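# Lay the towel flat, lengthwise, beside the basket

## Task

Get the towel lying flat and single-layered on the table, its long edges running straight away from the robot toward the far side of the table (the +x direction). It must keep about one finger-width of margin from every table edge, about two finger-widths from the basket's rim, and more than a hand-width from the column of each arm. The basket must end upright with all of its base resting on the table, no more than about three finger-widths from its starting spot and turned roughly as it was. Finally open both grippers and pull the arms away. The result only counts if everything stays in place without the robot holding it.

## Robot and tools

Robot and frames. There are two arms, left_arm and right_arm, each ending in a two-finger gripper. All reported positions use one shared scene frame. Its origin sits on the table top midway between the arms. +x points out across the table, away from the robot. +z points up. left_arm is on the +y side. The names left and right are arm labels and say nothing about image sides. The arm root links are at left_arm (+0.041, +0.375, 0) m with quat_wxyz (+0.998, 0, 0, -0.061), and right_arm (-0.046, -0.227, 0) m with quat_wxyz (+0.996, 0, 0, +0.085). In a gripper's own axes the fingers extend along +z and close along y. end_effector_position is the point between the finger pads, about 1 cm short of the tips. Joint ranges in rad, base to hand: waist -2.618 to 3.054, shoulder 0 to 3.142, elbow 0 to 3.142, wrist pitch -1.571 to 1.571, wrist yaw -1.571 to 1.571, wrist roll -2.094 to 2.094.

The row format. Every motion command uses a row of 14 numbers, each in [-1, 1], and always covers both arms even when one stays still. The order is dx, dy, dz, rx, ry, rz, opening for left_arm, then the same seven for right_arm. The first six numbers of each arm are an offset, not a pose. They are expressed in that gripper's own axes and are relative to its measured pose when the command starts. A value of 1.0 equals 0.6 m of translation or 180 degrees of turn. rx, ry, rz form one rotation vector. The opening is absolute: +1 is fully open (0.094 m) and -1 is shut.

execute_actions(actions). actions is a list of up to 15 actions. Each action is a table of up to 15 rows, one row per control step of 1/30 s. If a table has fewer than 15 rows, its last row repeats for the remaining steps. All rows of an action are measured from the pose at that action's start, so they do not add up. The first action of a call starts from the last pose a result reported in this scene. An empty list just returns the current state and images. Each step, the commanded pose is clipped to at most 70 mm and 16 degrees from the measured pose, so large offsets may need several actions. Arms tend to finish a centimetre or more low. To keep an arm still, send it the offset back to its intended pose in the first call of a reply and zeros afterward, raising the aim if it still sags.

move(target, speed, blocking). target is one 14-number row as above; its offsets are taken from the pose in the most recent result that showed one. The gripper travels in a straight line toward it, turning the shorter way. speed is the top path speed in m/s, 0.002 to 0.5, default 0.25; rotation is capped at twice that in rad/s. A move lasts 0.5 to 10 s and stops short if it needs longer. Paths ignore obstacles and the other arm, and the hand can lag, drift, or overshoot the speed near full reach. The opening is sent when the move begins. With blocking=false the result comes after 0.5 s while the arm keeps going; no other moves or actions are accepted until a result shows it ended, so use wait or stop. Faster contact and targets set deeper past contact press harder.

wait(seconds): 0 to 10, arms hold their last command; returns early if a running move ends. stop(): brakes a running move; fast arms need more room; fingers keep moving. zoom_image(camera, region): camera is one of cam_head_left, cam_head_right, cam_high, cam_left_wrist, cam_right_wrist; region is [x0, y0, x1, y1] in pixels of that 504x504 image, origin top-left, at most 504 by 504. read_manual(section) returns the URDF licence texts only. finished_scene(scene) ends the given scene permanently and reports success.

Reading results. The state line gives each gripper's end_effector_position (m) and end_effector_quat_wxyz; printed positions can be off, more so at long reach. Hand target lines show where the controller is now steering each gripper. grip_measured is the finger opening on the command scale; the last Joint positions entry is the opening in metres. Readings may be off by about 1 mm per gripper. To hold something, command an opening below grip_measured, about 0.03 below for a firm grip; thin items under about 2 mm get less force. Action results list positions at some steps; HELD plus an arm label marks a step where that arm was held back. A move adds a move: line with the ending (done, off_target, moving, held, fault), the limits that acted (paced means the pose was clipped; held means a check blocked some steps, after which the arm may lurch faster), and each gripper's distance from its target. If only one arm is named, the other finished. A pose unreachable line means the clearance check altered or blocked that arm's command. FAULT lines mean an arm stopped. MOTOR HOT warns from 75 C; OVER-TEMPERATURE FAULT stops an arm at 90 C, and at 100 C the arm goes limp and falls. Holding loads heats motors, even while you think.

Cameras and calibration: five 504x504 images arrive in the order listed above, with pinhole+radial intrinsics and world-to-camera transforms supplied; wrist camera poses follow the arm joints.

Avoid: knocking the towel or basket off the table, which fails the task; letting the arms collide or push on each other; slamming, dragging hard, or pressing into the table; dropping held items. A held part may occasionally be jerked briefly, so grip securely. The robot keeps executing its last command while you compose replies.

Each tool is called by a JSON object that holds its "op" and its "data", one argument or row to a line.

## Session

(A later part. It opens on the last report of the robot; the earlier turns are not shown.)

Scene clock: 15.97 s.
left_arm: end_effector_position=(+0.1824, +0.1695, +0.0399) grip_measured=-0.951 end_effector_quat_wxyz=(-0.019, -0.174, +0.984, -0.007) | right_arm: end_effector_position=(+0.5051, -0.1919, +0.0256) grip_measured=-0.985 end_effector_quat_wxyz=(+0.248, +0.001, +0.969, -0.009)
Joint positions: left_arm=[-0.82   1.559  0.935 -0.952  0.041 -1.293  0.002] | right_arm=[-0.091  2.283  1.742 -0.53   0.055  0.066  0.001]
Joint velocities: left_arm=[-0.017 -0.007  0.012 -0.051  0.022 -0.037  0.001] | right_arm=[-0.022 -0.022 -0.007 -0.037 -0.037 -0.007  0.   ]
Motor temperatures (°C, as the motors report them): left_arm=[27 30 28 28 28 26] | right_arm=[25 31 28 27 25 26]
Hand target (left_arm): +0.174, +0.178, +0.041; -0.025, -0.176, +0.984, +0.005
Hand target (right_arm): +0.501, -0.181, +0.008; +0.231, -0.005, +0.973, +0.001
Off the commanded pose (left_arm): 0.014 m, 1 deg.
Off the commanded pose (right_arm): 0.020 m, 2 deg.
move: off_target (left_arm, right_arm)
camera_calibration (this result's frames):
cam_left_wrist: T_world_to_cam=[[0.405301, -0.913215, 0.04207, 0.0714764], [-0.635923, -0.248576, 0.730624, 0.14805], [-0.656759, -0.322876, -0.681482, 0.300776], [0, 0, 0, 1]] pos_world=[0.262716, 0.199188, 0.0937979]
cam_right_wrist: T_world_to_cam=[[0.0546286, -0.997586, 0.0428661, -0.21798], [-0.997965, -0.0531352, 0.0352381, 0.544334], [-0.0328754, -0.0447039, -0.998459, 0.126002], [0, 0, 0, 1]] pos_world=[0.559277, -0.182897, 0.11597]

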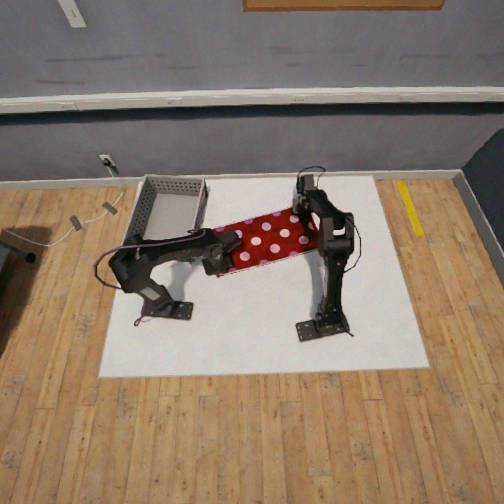

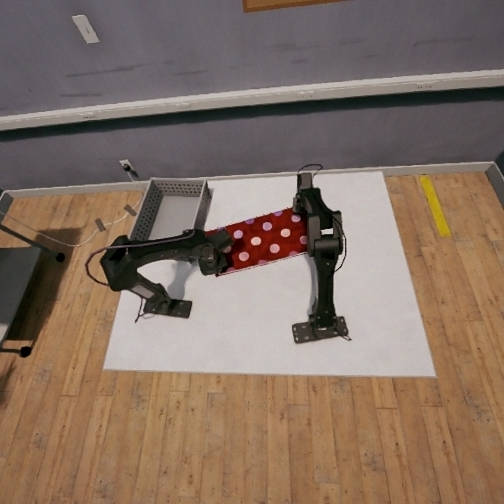

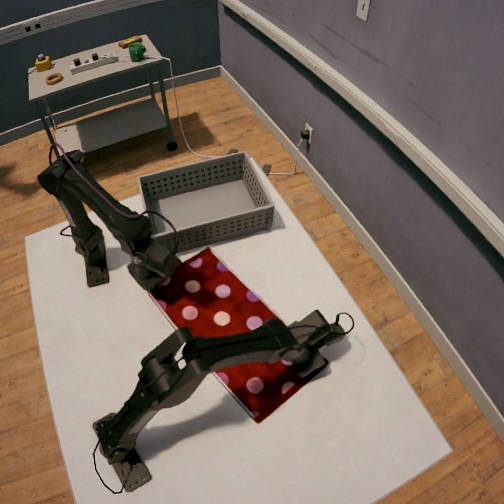

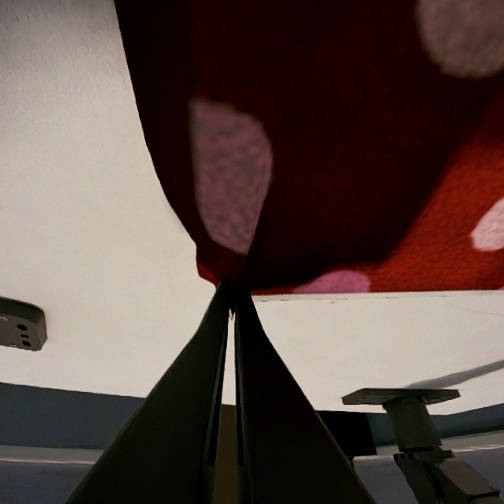

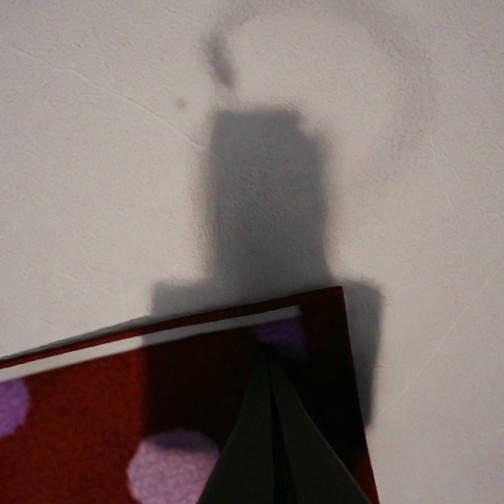

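{"op": "move", "data": {
  "target": [0.26,-0.11,0,0,0,-0.03,-1,0,0.15,0.03,-0.05,0,-0.1,-1],
  "speed": 0.1
}}

Scene clock: 18.23 s.
left_arm: end_effector_position=(+0.0677, +0.0480, +0.0474) grip_measured=-0.951 end_effector_quat_wxyz=(-0.015, -0.222, +0.974, -0.028) | right_arm: end_effector_position=(+0.5219, -0.1218, +0.0265) grip_measured=-0.985 end_effector_quat_wxyz=(+0.266, -0.150, +0.952, +0.007)
Joint positions: left_arm=[-1.357  1.778  1.209 -0.941  0.022 -1.929  0.002] | right_arm=[ 0.01   2.356  1.852 -0.528 -0.002 -0.132  0.001]
Joint velocities: left_arm=[-0.002  0.012 -0.002  0.007 -0.037 -0.037  0.   ] | right_arm=[-0.007 -0.007 -0.017 -0.022  0.007 -0.007 -0.001]
Motor temperatures (°C, as the motors report them): left_arm=[27 29 29 28 28 26] | right_arm=[25 31 28 28 25 26]
Hand target (left_arm): +0.061, +0.054, +0.048; -0.020, -0.221, +0.975, -0.007
Hand target (right_arm): +0.513, -0.102, +0.008; +0.243, -0.169, +0.955, +0.030
Off the commanded pose (left_arm): 0.011 m, 3 deg.
Off the commanded pose (right_arm): 0.028 m, 4 deg.
move: off_target (left_arm, right_arm)
camera_calibration (this result's frames):
cam_left_wrist: T_world_to_cam=[[0.492067, -0.866483, 0.0841239, -0.00333511], [-0.620858, -0.281549, 0.731618, 0.0399812], [-0.61025, -0.412234, -0.676504, 0.192267], [0, 0, 0, 1]] pos_world=[0.143795, 0.0876259, 0.101099]
cam_right_wrist: T_world_to_cam=[[0.345636, -0.933564, 0.0948331, -0.294442], [-0.937939, -0.346767, 0.00481083, 0.49849], [0.0283938, -0.0906105, -0.995482, 0.0929125], [0, 0, 0, 1]] pos_world=[0.566685, -0.093602, 0.118017]

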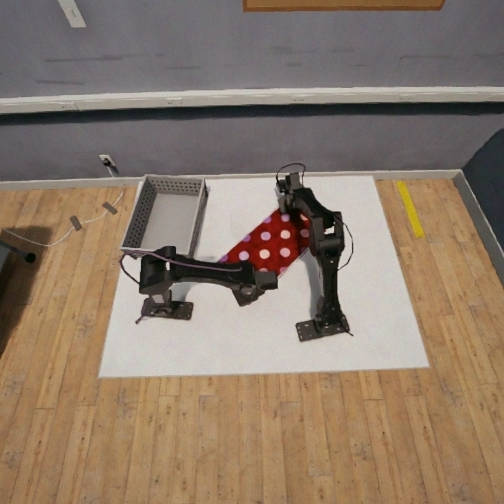

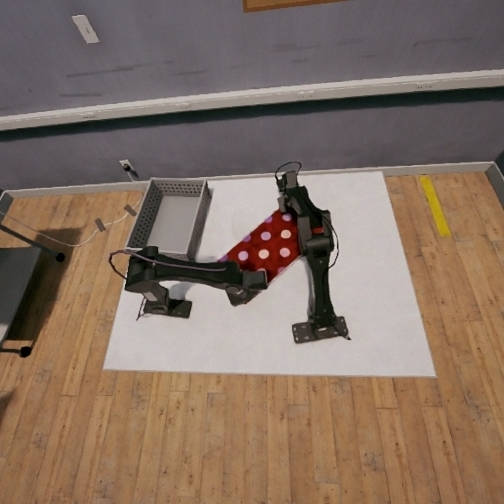

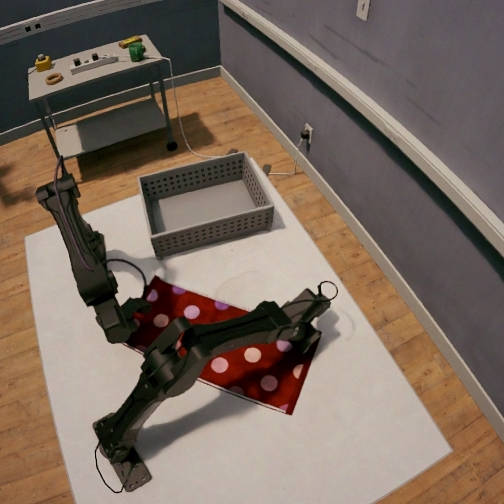

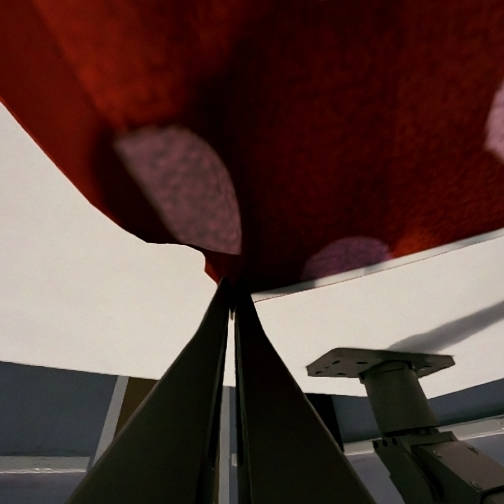

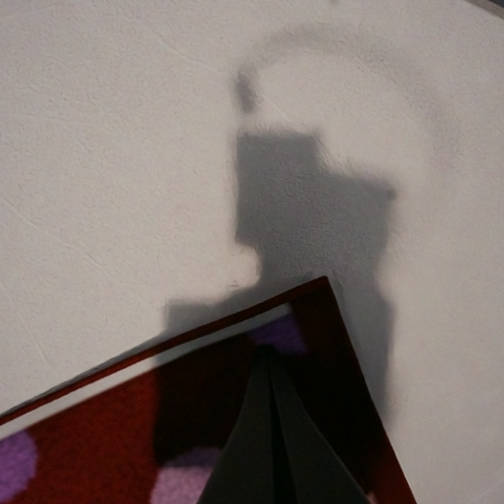

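{"op": "move", "data": {
  "target": [0.04,0.01,0,0,0,0,-1,-0.05,0.225,0.047,-0.03,-0.03,-0.05,-1],
  "speed": 0.1
}}

{"op": "move", "data": {
  "target": [0,0,0.02,0,0,0,0,0,0,-0.2,0,0,0,-1]
}}

{"op": "move", "data": {
  "target": [-0.25,0.1,-0.15,0,0,0.3,0,0.25,-0.2,-0.2,0,0.1,0,-1]
}}

Scene clock: 20.20 s.
left_arm: end_effector_position=(+0.0503, +0.0464, +0.0474) grip_measured=-0.951 end_effector_quat_wxyz=(-0.009, -0.227, +0.973, -0.030) | right_arm: end_effector_position=(+0.5300, +0.0041, +0.0282) grip_measured=-0.985 end_effector_quat_wxyz=(+0.324, -0.225, +0.918, +0.025)
Joint positions: left_arm=[-1.42   1.778  1.209 -0.938  0.005 -2.     0.002] | right_arm=[ 0.222  2.453  1.963 -0.419  0.046 -0.104  0.001]
Joint velocities: left_arm=[-0.007  0.002 -0.002  0.051 -0.007 -0.037  0.   ] | right_arm=[-0.012  0.002  0.002  0.037  0.007  0.022 -0.   ]
Motor temperatures (°C, as the motors report them): left_arm=[27 29 29 28 28 26] | right_arm=[25 31 28 28 25 26]
Hand target (left_arm): +0.044, +0.043, +0.048; -0.015, -0.222, +0.974, -0.028
Hand target (right_arm): +0.520, +0.018, +0.008; +0.302, -0.236, +0.923, +0.041
Off the commanded pose (left_arm): 0.008 m, 1 deg.
Off the commanded pose (right_arm): 0.026 m, 3 deg.
move: off_target (right_arm)
camera_calibration (this result's frames):
cam_left_wrist: T_world_to_cam=[[0.498968, -0.861778, 0.0914874, 0.00288728], [-0.627834, -0.286694, 0.723624, 0.0297374], [-0.597374, -0.418504, -0.684104, 0.181029], [0, 0, 0, 1]] pos_world=[0.125372, 0.0867752, 0.10206]
cam_right_wrist: T_world_to_cam=[[0.477522, -0.868206, 0.134873, -0.251172], [-0.863052, -0.492271, -0.113187, 0.514006], [0.164664, -0.0623529, -0.984377, 0.033075], [0, 0, 0, 1]] pos_world=[0.558108, 0.0370235, 0.124614]

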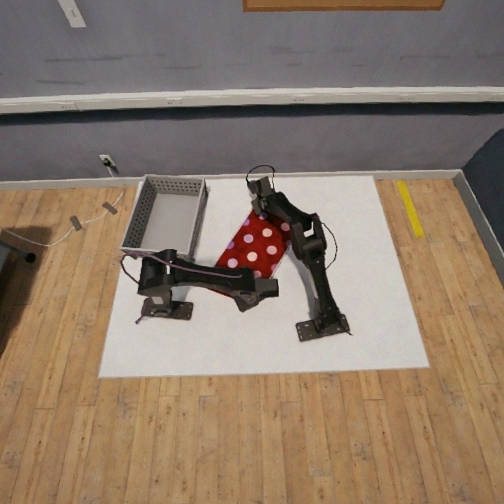

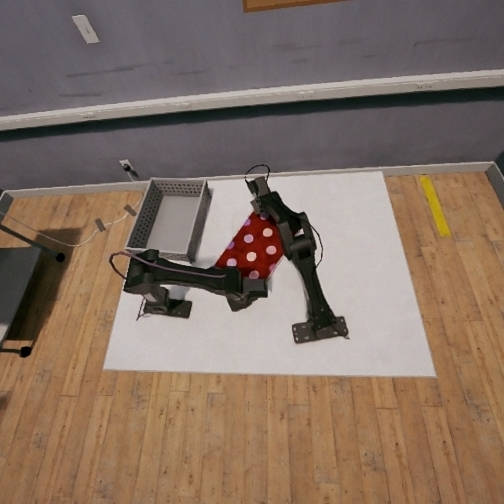

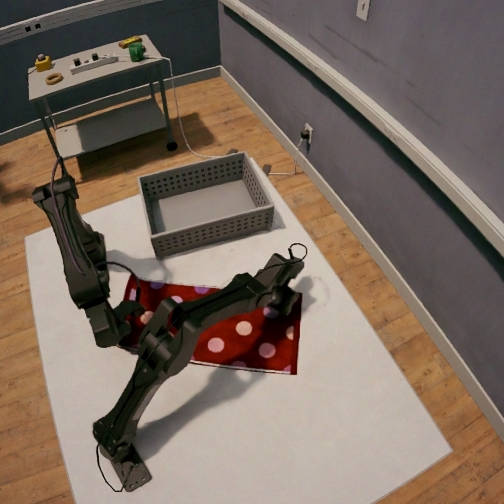

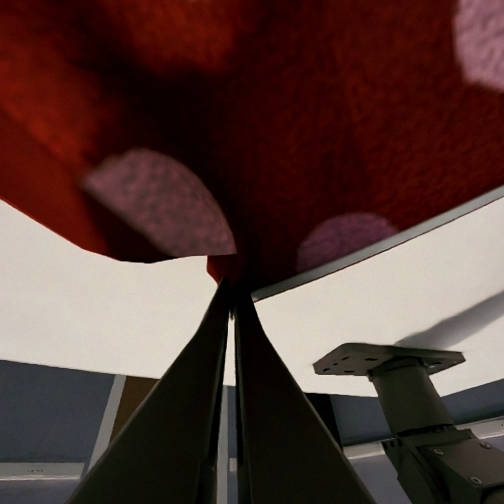

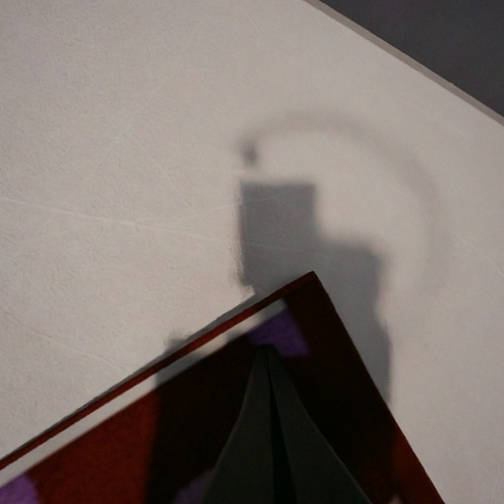

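Scene clock: 21.37 s.
left_arm: end_effector_position=(+0.0506, +0.0429, +0.0442) grip_measured=-0.002 end_effector_quat_wxyz=(-0.010, -0.226, +0.973, -0.040) | right_arm: end_effector_position=(+0.4664, -0.0230, +0.1291) grip_measured=-0.985 end_effector_quat_wxyz=(+0.330, -0.223, +0.917, +0.025)
Joint positions: left_arm=[-1.42   1.778  1.194 -0.904  0.004 -2.     0.047] | right_arm=[ 0.222  2.069  1.72  -0.55   0.05  -0.101  0.001]
Joint velocities: left_arm=[ 0.012 -0.007 -0.002 -0.022 -0.037 -0.037  0.   ] | right_arm=[-0.007  0.002  0.012  0.007 -0.125 -0.007 -0.   ]
Motor temperatures (°C, as the motors report them): left_arm=[27 29 29 28 28 26] | right_arm=[25 31 28 28 25 26]
Hand target (left_arm): +0.050, +0.046, +0.036; -0.009, -0.227, +0.973, -0.031
Hand target (right_arm): +0.461, -0.017, +0.125; +0.324, -0.225, +0.918, +0.025
Off the commanded pose (left_arm): 0.009 m, 1 deg.
Off the commanded pose (right_arm): 0.010 m, 1 deg.
move: done
camera_calibration (this result's frames):
cam_left_wrist: T_world_to_cam=[[0.498885, -0.859804, 0.108861, -0.00087034], [-0.628765, -0.272626, 0.728237, 0.0304125], [-0.596463, -0.431755, -0.676624, 0.177677], [0, 0, 0, 1]] pos_world=[0.125535, 0.0842559, 0.0981679]
cam_right_wrist: T_world_to_cam=[[0.471921, -0.870907, 0.137151, -0.255671], [-0.864103, -0.487777, -0.124096, 0.459152], [0.174976, -0.0599492, -0.982746, 0.13623], [0, 0, 0, 1]] pos_world=[0.493574, 0.00946524, 0.225924]

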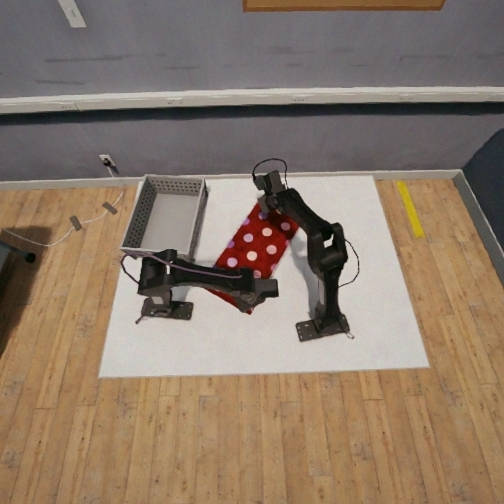

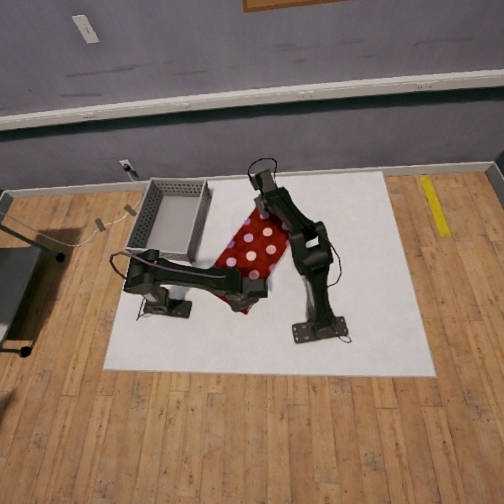

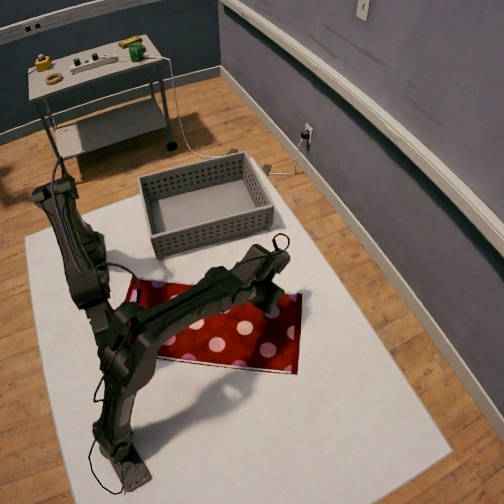

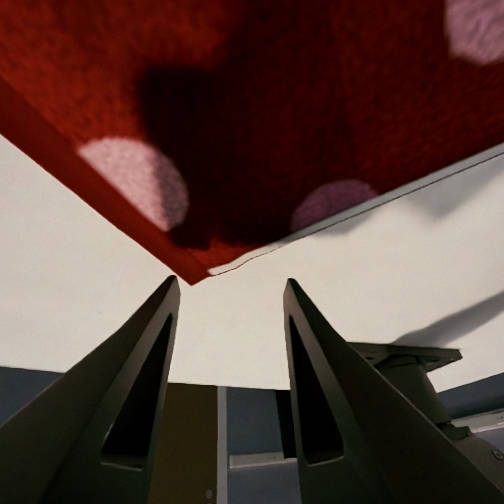

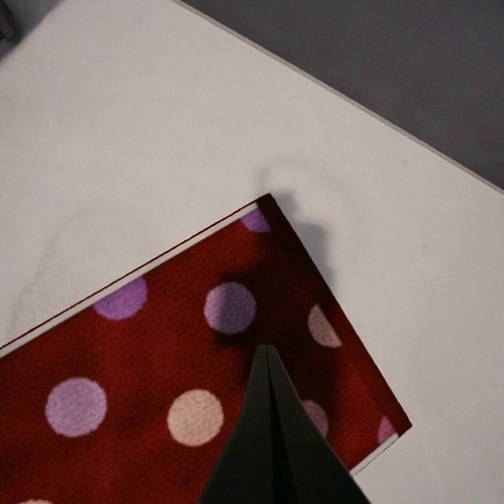

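Scene clock: 23.93 s.
left_arm: end_effector_position=(+0.1565, +0.1685, +0.1145) grip_measured=-0.002 end_effector_quat_wxyz=(+0.007, +0.240, +0.970, -0.033) | right_arm: end_effector_position=(+0.3487, -0.2127, +0.1441) grip_measured=-0.985 end_effector_quat_wxyz=(+0.182, -0.223, +0.958, -0.020)
Joint positions: left_arm=[-0.914  1.383  1.082 -1.213  0.036 -0.553  0.047] | right_arm=[-0.154  1.7    1.443 -0.948 -0.038 -0.434  0.001]
Joint velocities: left_arm=[-0.002 -0.012 -0.017 -0.007  0.022 -0.037 -0.   ] | right_arm=[ 0.017 -0.002  0.002  0.022 -0.022  0.022 -0.   ]
Motor temperatures (°C, as the motors report them): left_arm=[27 29 29 28 28 26] | right_arm=[25 31 28 28 25 26]
Hand target (left_arm): +0.156, +0.171, +0.122; +0.010, +0.240, +0.970, -0.039
Hand target (right_arm): +0.344, -0.213, +0.147; +0.184, -0.223, +0.957, -0.015
Off the commanded pose (left_arm): 0.010 m, 1 deg.
Off the commanded pose (right_arm): 0.005 m, 1 deg.
move: done
camera_calibration (this result's frames):
cam_left_wrist: T_world_to_cam=[[-0.40703, -0.907855, 0.100625, 0.197462], [-0.636636, 0.360964, 0.681469, -0.0200865], [-0.654997, 0.213317, -0.724896, 0.248707], [0, 0, 0, 1]] pos_world=[0.230488, 0.133464, 0.174105]
cam_right_wrist: T_world_to_cam=[[0.4757, -0.869147, 0.135255, -0.368073], [-0.87316, -0.448012, 0.192035, 0.232831], [-0.10631, -0.20945, -0.972023, 0.224987], [0, 0, 0, 1]] pos_world=[0.402309, -0.168474, 0.223765]

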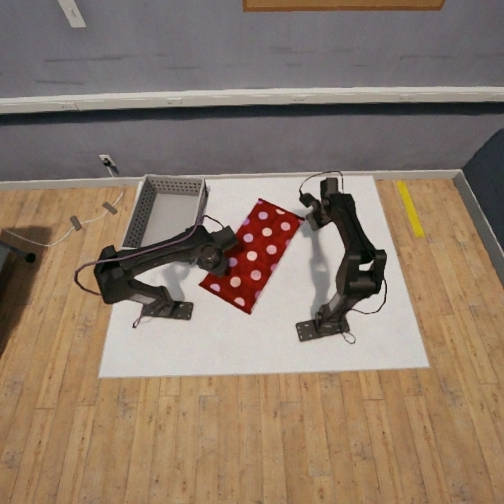

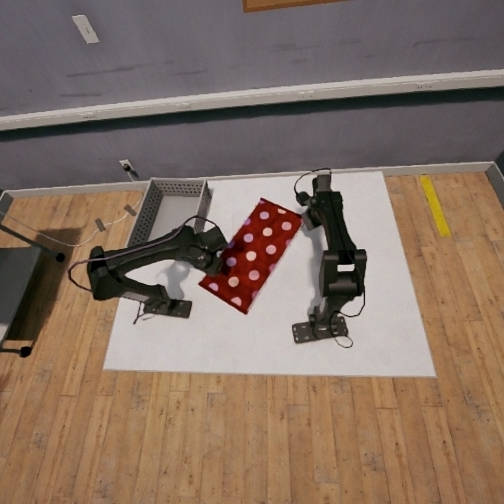

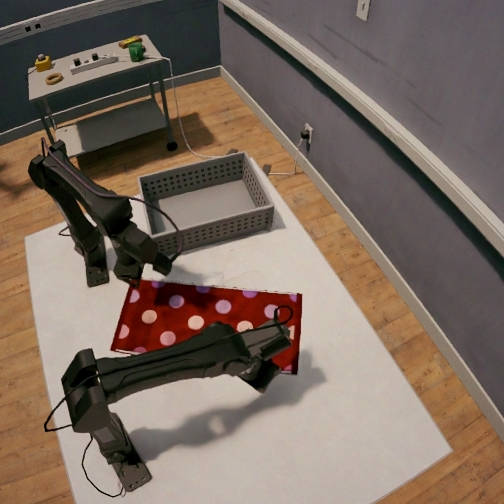

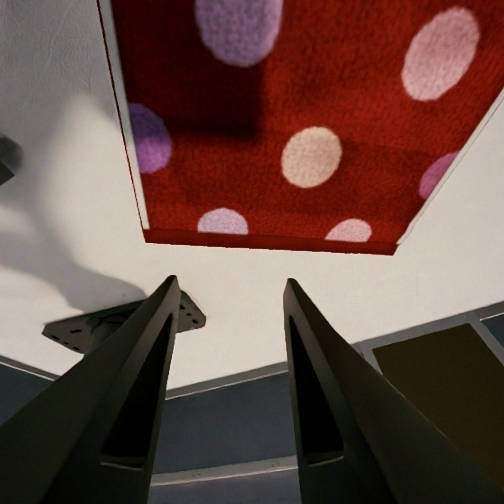

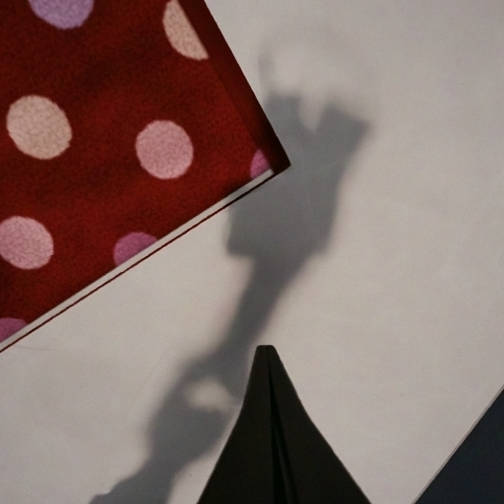

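{"op": "move", "data": {
  "target": [-0.525,0.02,0.115,0,-0.11,0,-1,0.35,0.41,-0.055,-0.06,0,-0.17,-1]
}}

Scene clock: 26.10 s.
left_arm: end_effector_position=(+0.4342, +0.0309, +0.0517) grip_measured=-0.982 end_effector_quat_wxyz=(+0.163, +0.231, +0.957, -0.071) | right_arm: end_effector_position=(+0.0544, -0.0767, +0.0809) grip_measured=-0.985 end_effector_quat_wxyz=(+0.141, -0.481, +0.864, +0.038)
Joint positions: left_arm=[-0.607  2.253  1.857 -0.818 -0.029 -0.252  0.001] | right_arm=[ 0.884  0.917  0.641 -1.013  0.08   0.027  0.001]
Joint velocities: left_arm=[-0.027 -0.017 -0.007 -0.037 -0.051  0.022  0.   ] | right_arm=[-0.002  0.002 -0.002 -0.007 -0.007  0.022  0.   ]
Motor temperatures (°C, as the motors report them): left_arm=[27 30 29 28 28 26] | right_arm=[25 31 28 28 25 26]
Hand target (left_arm): +0.441, +0.029, +0.057; +0.174, +0.231, +0.955, -0.072
Hand target (right_arm): +0.053, -0.078, +0.080; +0.143, -0.481, +0.864, +0.036
Off the commanded pose (left_arm): 0.007 m, 1 deg.
Off the commanded pose (right_arm): 0.010 m, 2 deg.
move: done
camera_calibration (this result's frames):
cam_left_wrist: T_world_to_cam=[[-0.419437, -0.899904, 0.119356, 0.196052], [-0.8032, 0.429161, 0.413147, 0.333242], [-0.423015, 0.0774225, -0.902809, 0.327117], [0, 0, 0, 1]] pos_world=[0.488267, 0.00808724, 0.134247]
cam_right_wrist: T_world_to_cam=[[0.874736, -0.47752, 0.0825278, -0.0886972], [-0.481883, -0.839122, 0.252315, -0.00716238], [-0.0512348, -0.260478, -0.964119, 0.153213], [0, 0, 0, 1]] pos_world=[0.0819851, -0.00845633, 0.156842]

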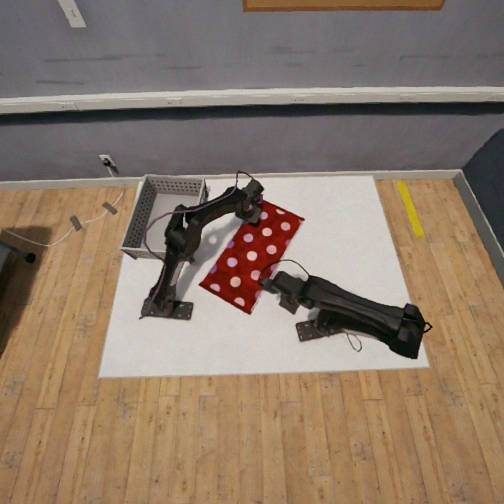

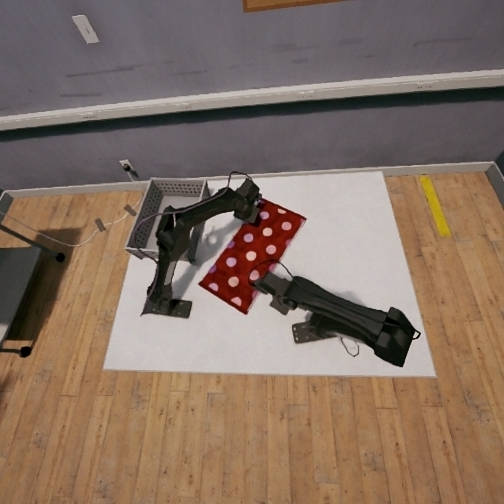

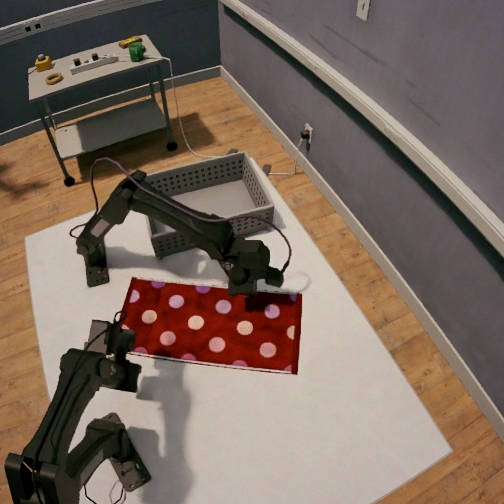

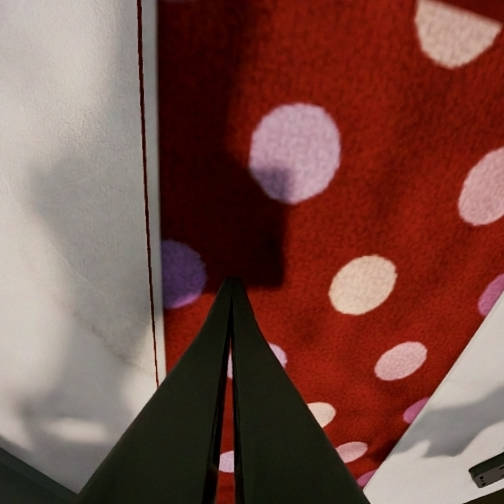

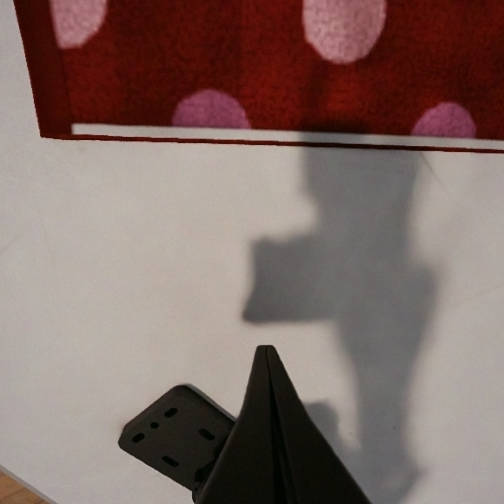

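{"op": "move", "data": {
  "target": [-0.06,0.01,0.1,0,-0.03,0,-1,-0.15,0.13,0.173,0,0,0,-1],
  "speed": 0.1
}}

{"op": "move", "data": {
  "target": [0.04,0.245,0.005,0,0,0,-1,0.047,-0.2,0.025,0,0,0,-1],
  "speed": 0.08
}}

Scene clock: 28.20 s.
left_arm: end_effector_position=(+0.4744, +0.0055, +0.0259) grip_measured=-0.982 end_effector_quat_wxyz=(+0.207, +0.230, +0.946, -0.090) | right_arm: end_effector_position=(+0.0508, +0.0136, +0.0129) grip_measured=-0.986 end_effector_quat_wxyz=(+0.103, -0.488, +0.866, -0.021)
Joint positions: left_arm=[-0.594  2.39   1.951 -0.676 -0.029 -0.232  0.001] | right_arm=[ 1.134  1.534  0.773 -0.693  0.176  0.268  0.001]
Joint velocities: left_arm=[-0.022 -0.017  0.002  0.022 -0.051  0.037 -0.   ] | right_arm=[ 0.002  0.012  0.017 -0.051 -0.037 -0.007  0.001]
Motor temperatures (°C, as the motors report them): left_arm=[27 30 29 28 28 26] | right_arm=[25 31 28 28 25 26]
Hand target (left_arm): +0.484, +0.009, +0.008; +0.208, +0.227, +0.948, -0.082
Hand target (right_arm): +0.052, +0.053, +0.006; +0.135, -0.482, +0.865, +0.038
Off the commanded pose (left_arm): 0.021 m, 1 deg.
Off the commanded pose (right_arm): 0.048 m, 8 deg.
move: off_target (left_arm, right_arm)
camera_calibration (this result's frames):
cam_left_wrist: T_world_to_cam=[[-0.433166, -0.89062, 0.138429, 0.199104], [-0.830407, 0.454065, 0.322877, 0.402212], [-0.350417, 0.024907, -0.936263, 0.289452], [0, 0, 0, 1]] pos_world=[0.521674, -0.0125132, 0.113577]
cam_right_wrist: T_world_to_cam=[[0.873895, -0.464994, 0.141735, -0.0376641], [-0.482402, -0.793574, 0.370849, 0.0818654], [-0.059965, -0.392456, -0.917814, 0.112549], [0, 0, 0, 1]] pos_world=[0.0791555, 0.0916231, 0.0782775]

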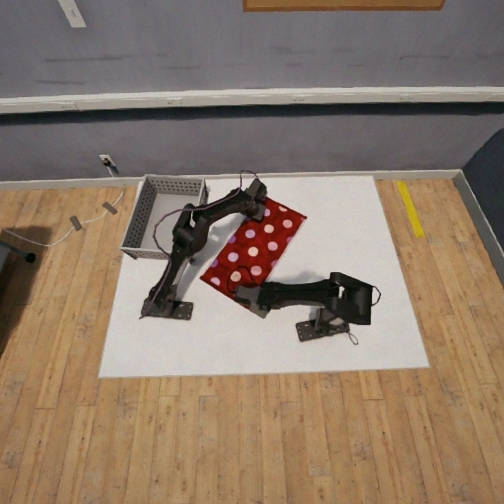

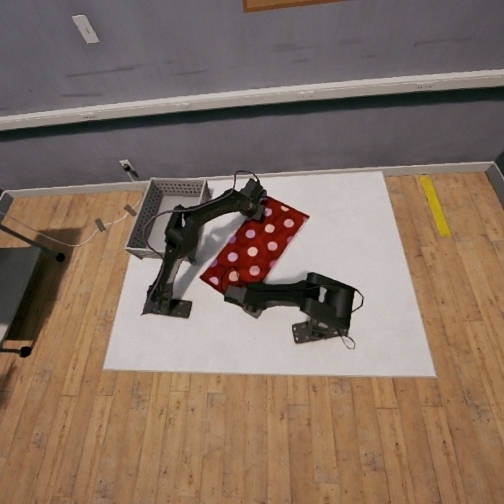

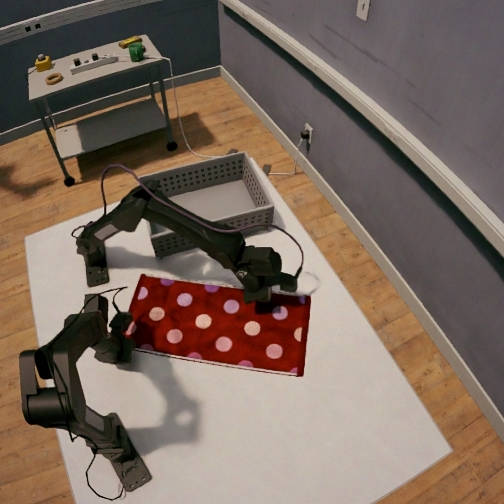

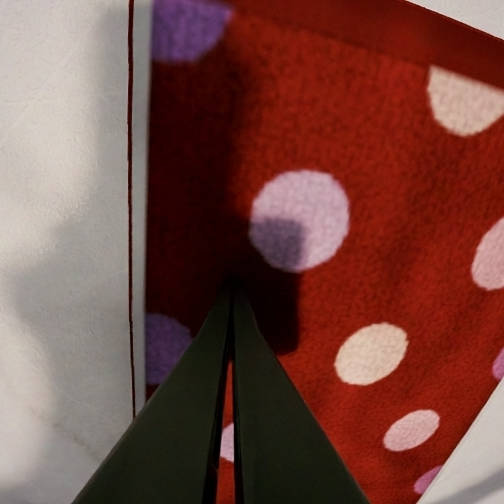

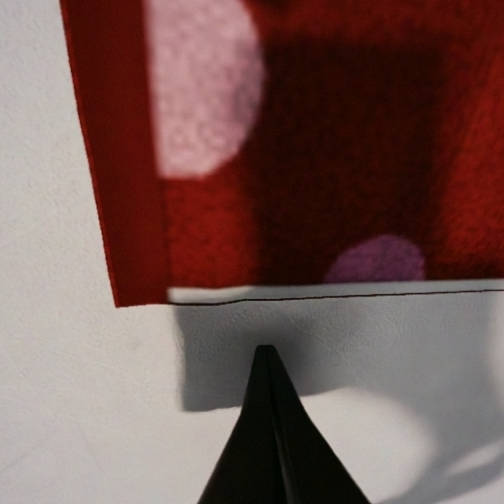

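Scene clock: 30.53 s.
left_arm: end_effector_position=(+0.5351, +0.1144, +0.0247) grip_measured=-0.983 end_effector_quat_wxyz=(+0.244, +0.242, +0.930, -0.127) | right_arm: end_effector_position=(+0.1446, -0.0709, +0.0148) grip_measured=-0.986 end_effector_quat_wxyz=(+0.105, -0.491, +0.864, -0.030)
Joint positions: left_arm=[-0.314  2.286  1.718 -0.465  0.156  0.03   0.001] | right_arm=[ 0.589  1.41   0.667 -0.637  0.108 -0.285  0.001]
Joint velocities: left_arm=[-0.012  0.002 -0.002 -0.11  -0.007 -0.007  0.001] | right_arm=[-0.007 -0.022 -0.002 -0.051  0.022 -0.11  -0.001]
Motor temperatures (°C, as the motors report them): left_arm=[27 31 29 28 28 26] | right_arm=[25 31 28 28 25 26]
Hand target (left_arm): +0.524, +0.142, +0.002; +0.207, +0.232, +0.946, -0.091
Hand target (right_arm): +0.145, -0.074, +0.014; +0.109, -0.488, +0.865, -0.027
Off the commanded pose (left_arm): 0.038 m, 6 deg.
Off the commanded pose (right_arm): 0.006 m, 1 deg.
move: off_target (left_arm)
camera_calibration (this result's frames):
cam_left_wrist: T_world_to_cam=[[-0.477157, -0.859209, 0.18461, 0.341372], [-0.828424, 0.509872, 0.231828, 0.398287], [-0.293316, -0.0423171, -0.955078, 0.284528], [0, 0, 0, 1]] pos_world=[0.576295, 0.102275, 0.116391]
cam_right_wrist: T_world_to_cam=[[0.874525, -0.458181, 0.158984, -0.15909], [-0.482765, -0.791128, 0.375571, 0.0594669], [-0.0463026, -0.405198, -0.913055, 0.0838678], [0, 0, 0, 1]] pos_world=[0.17172, 0.00813714, 0.0795347]

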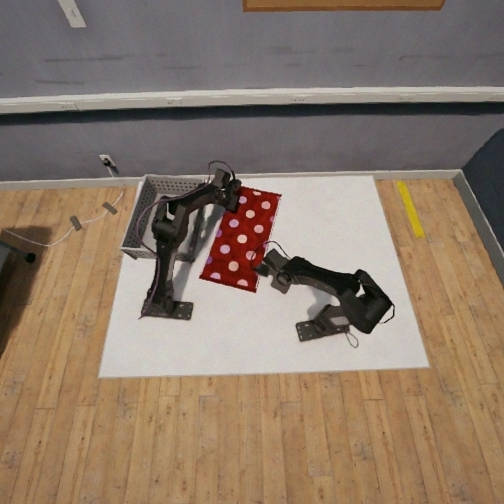

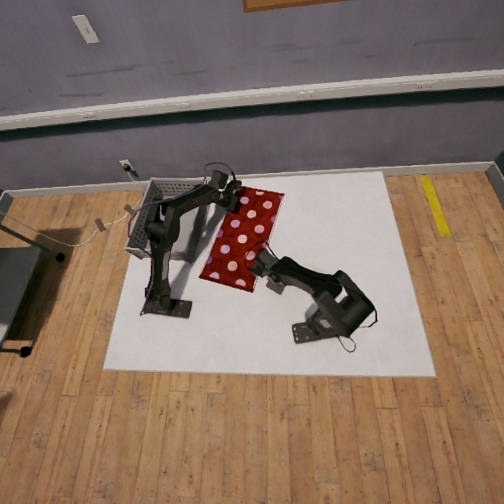

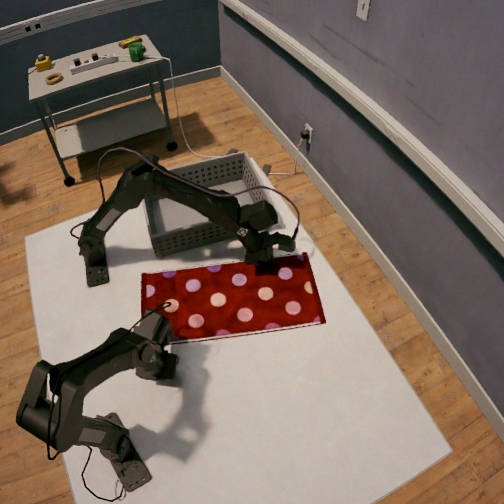

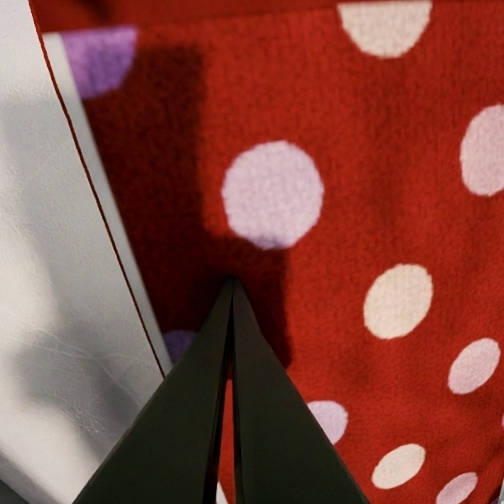

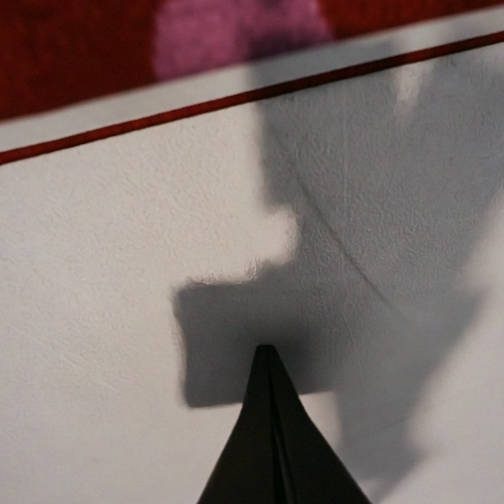

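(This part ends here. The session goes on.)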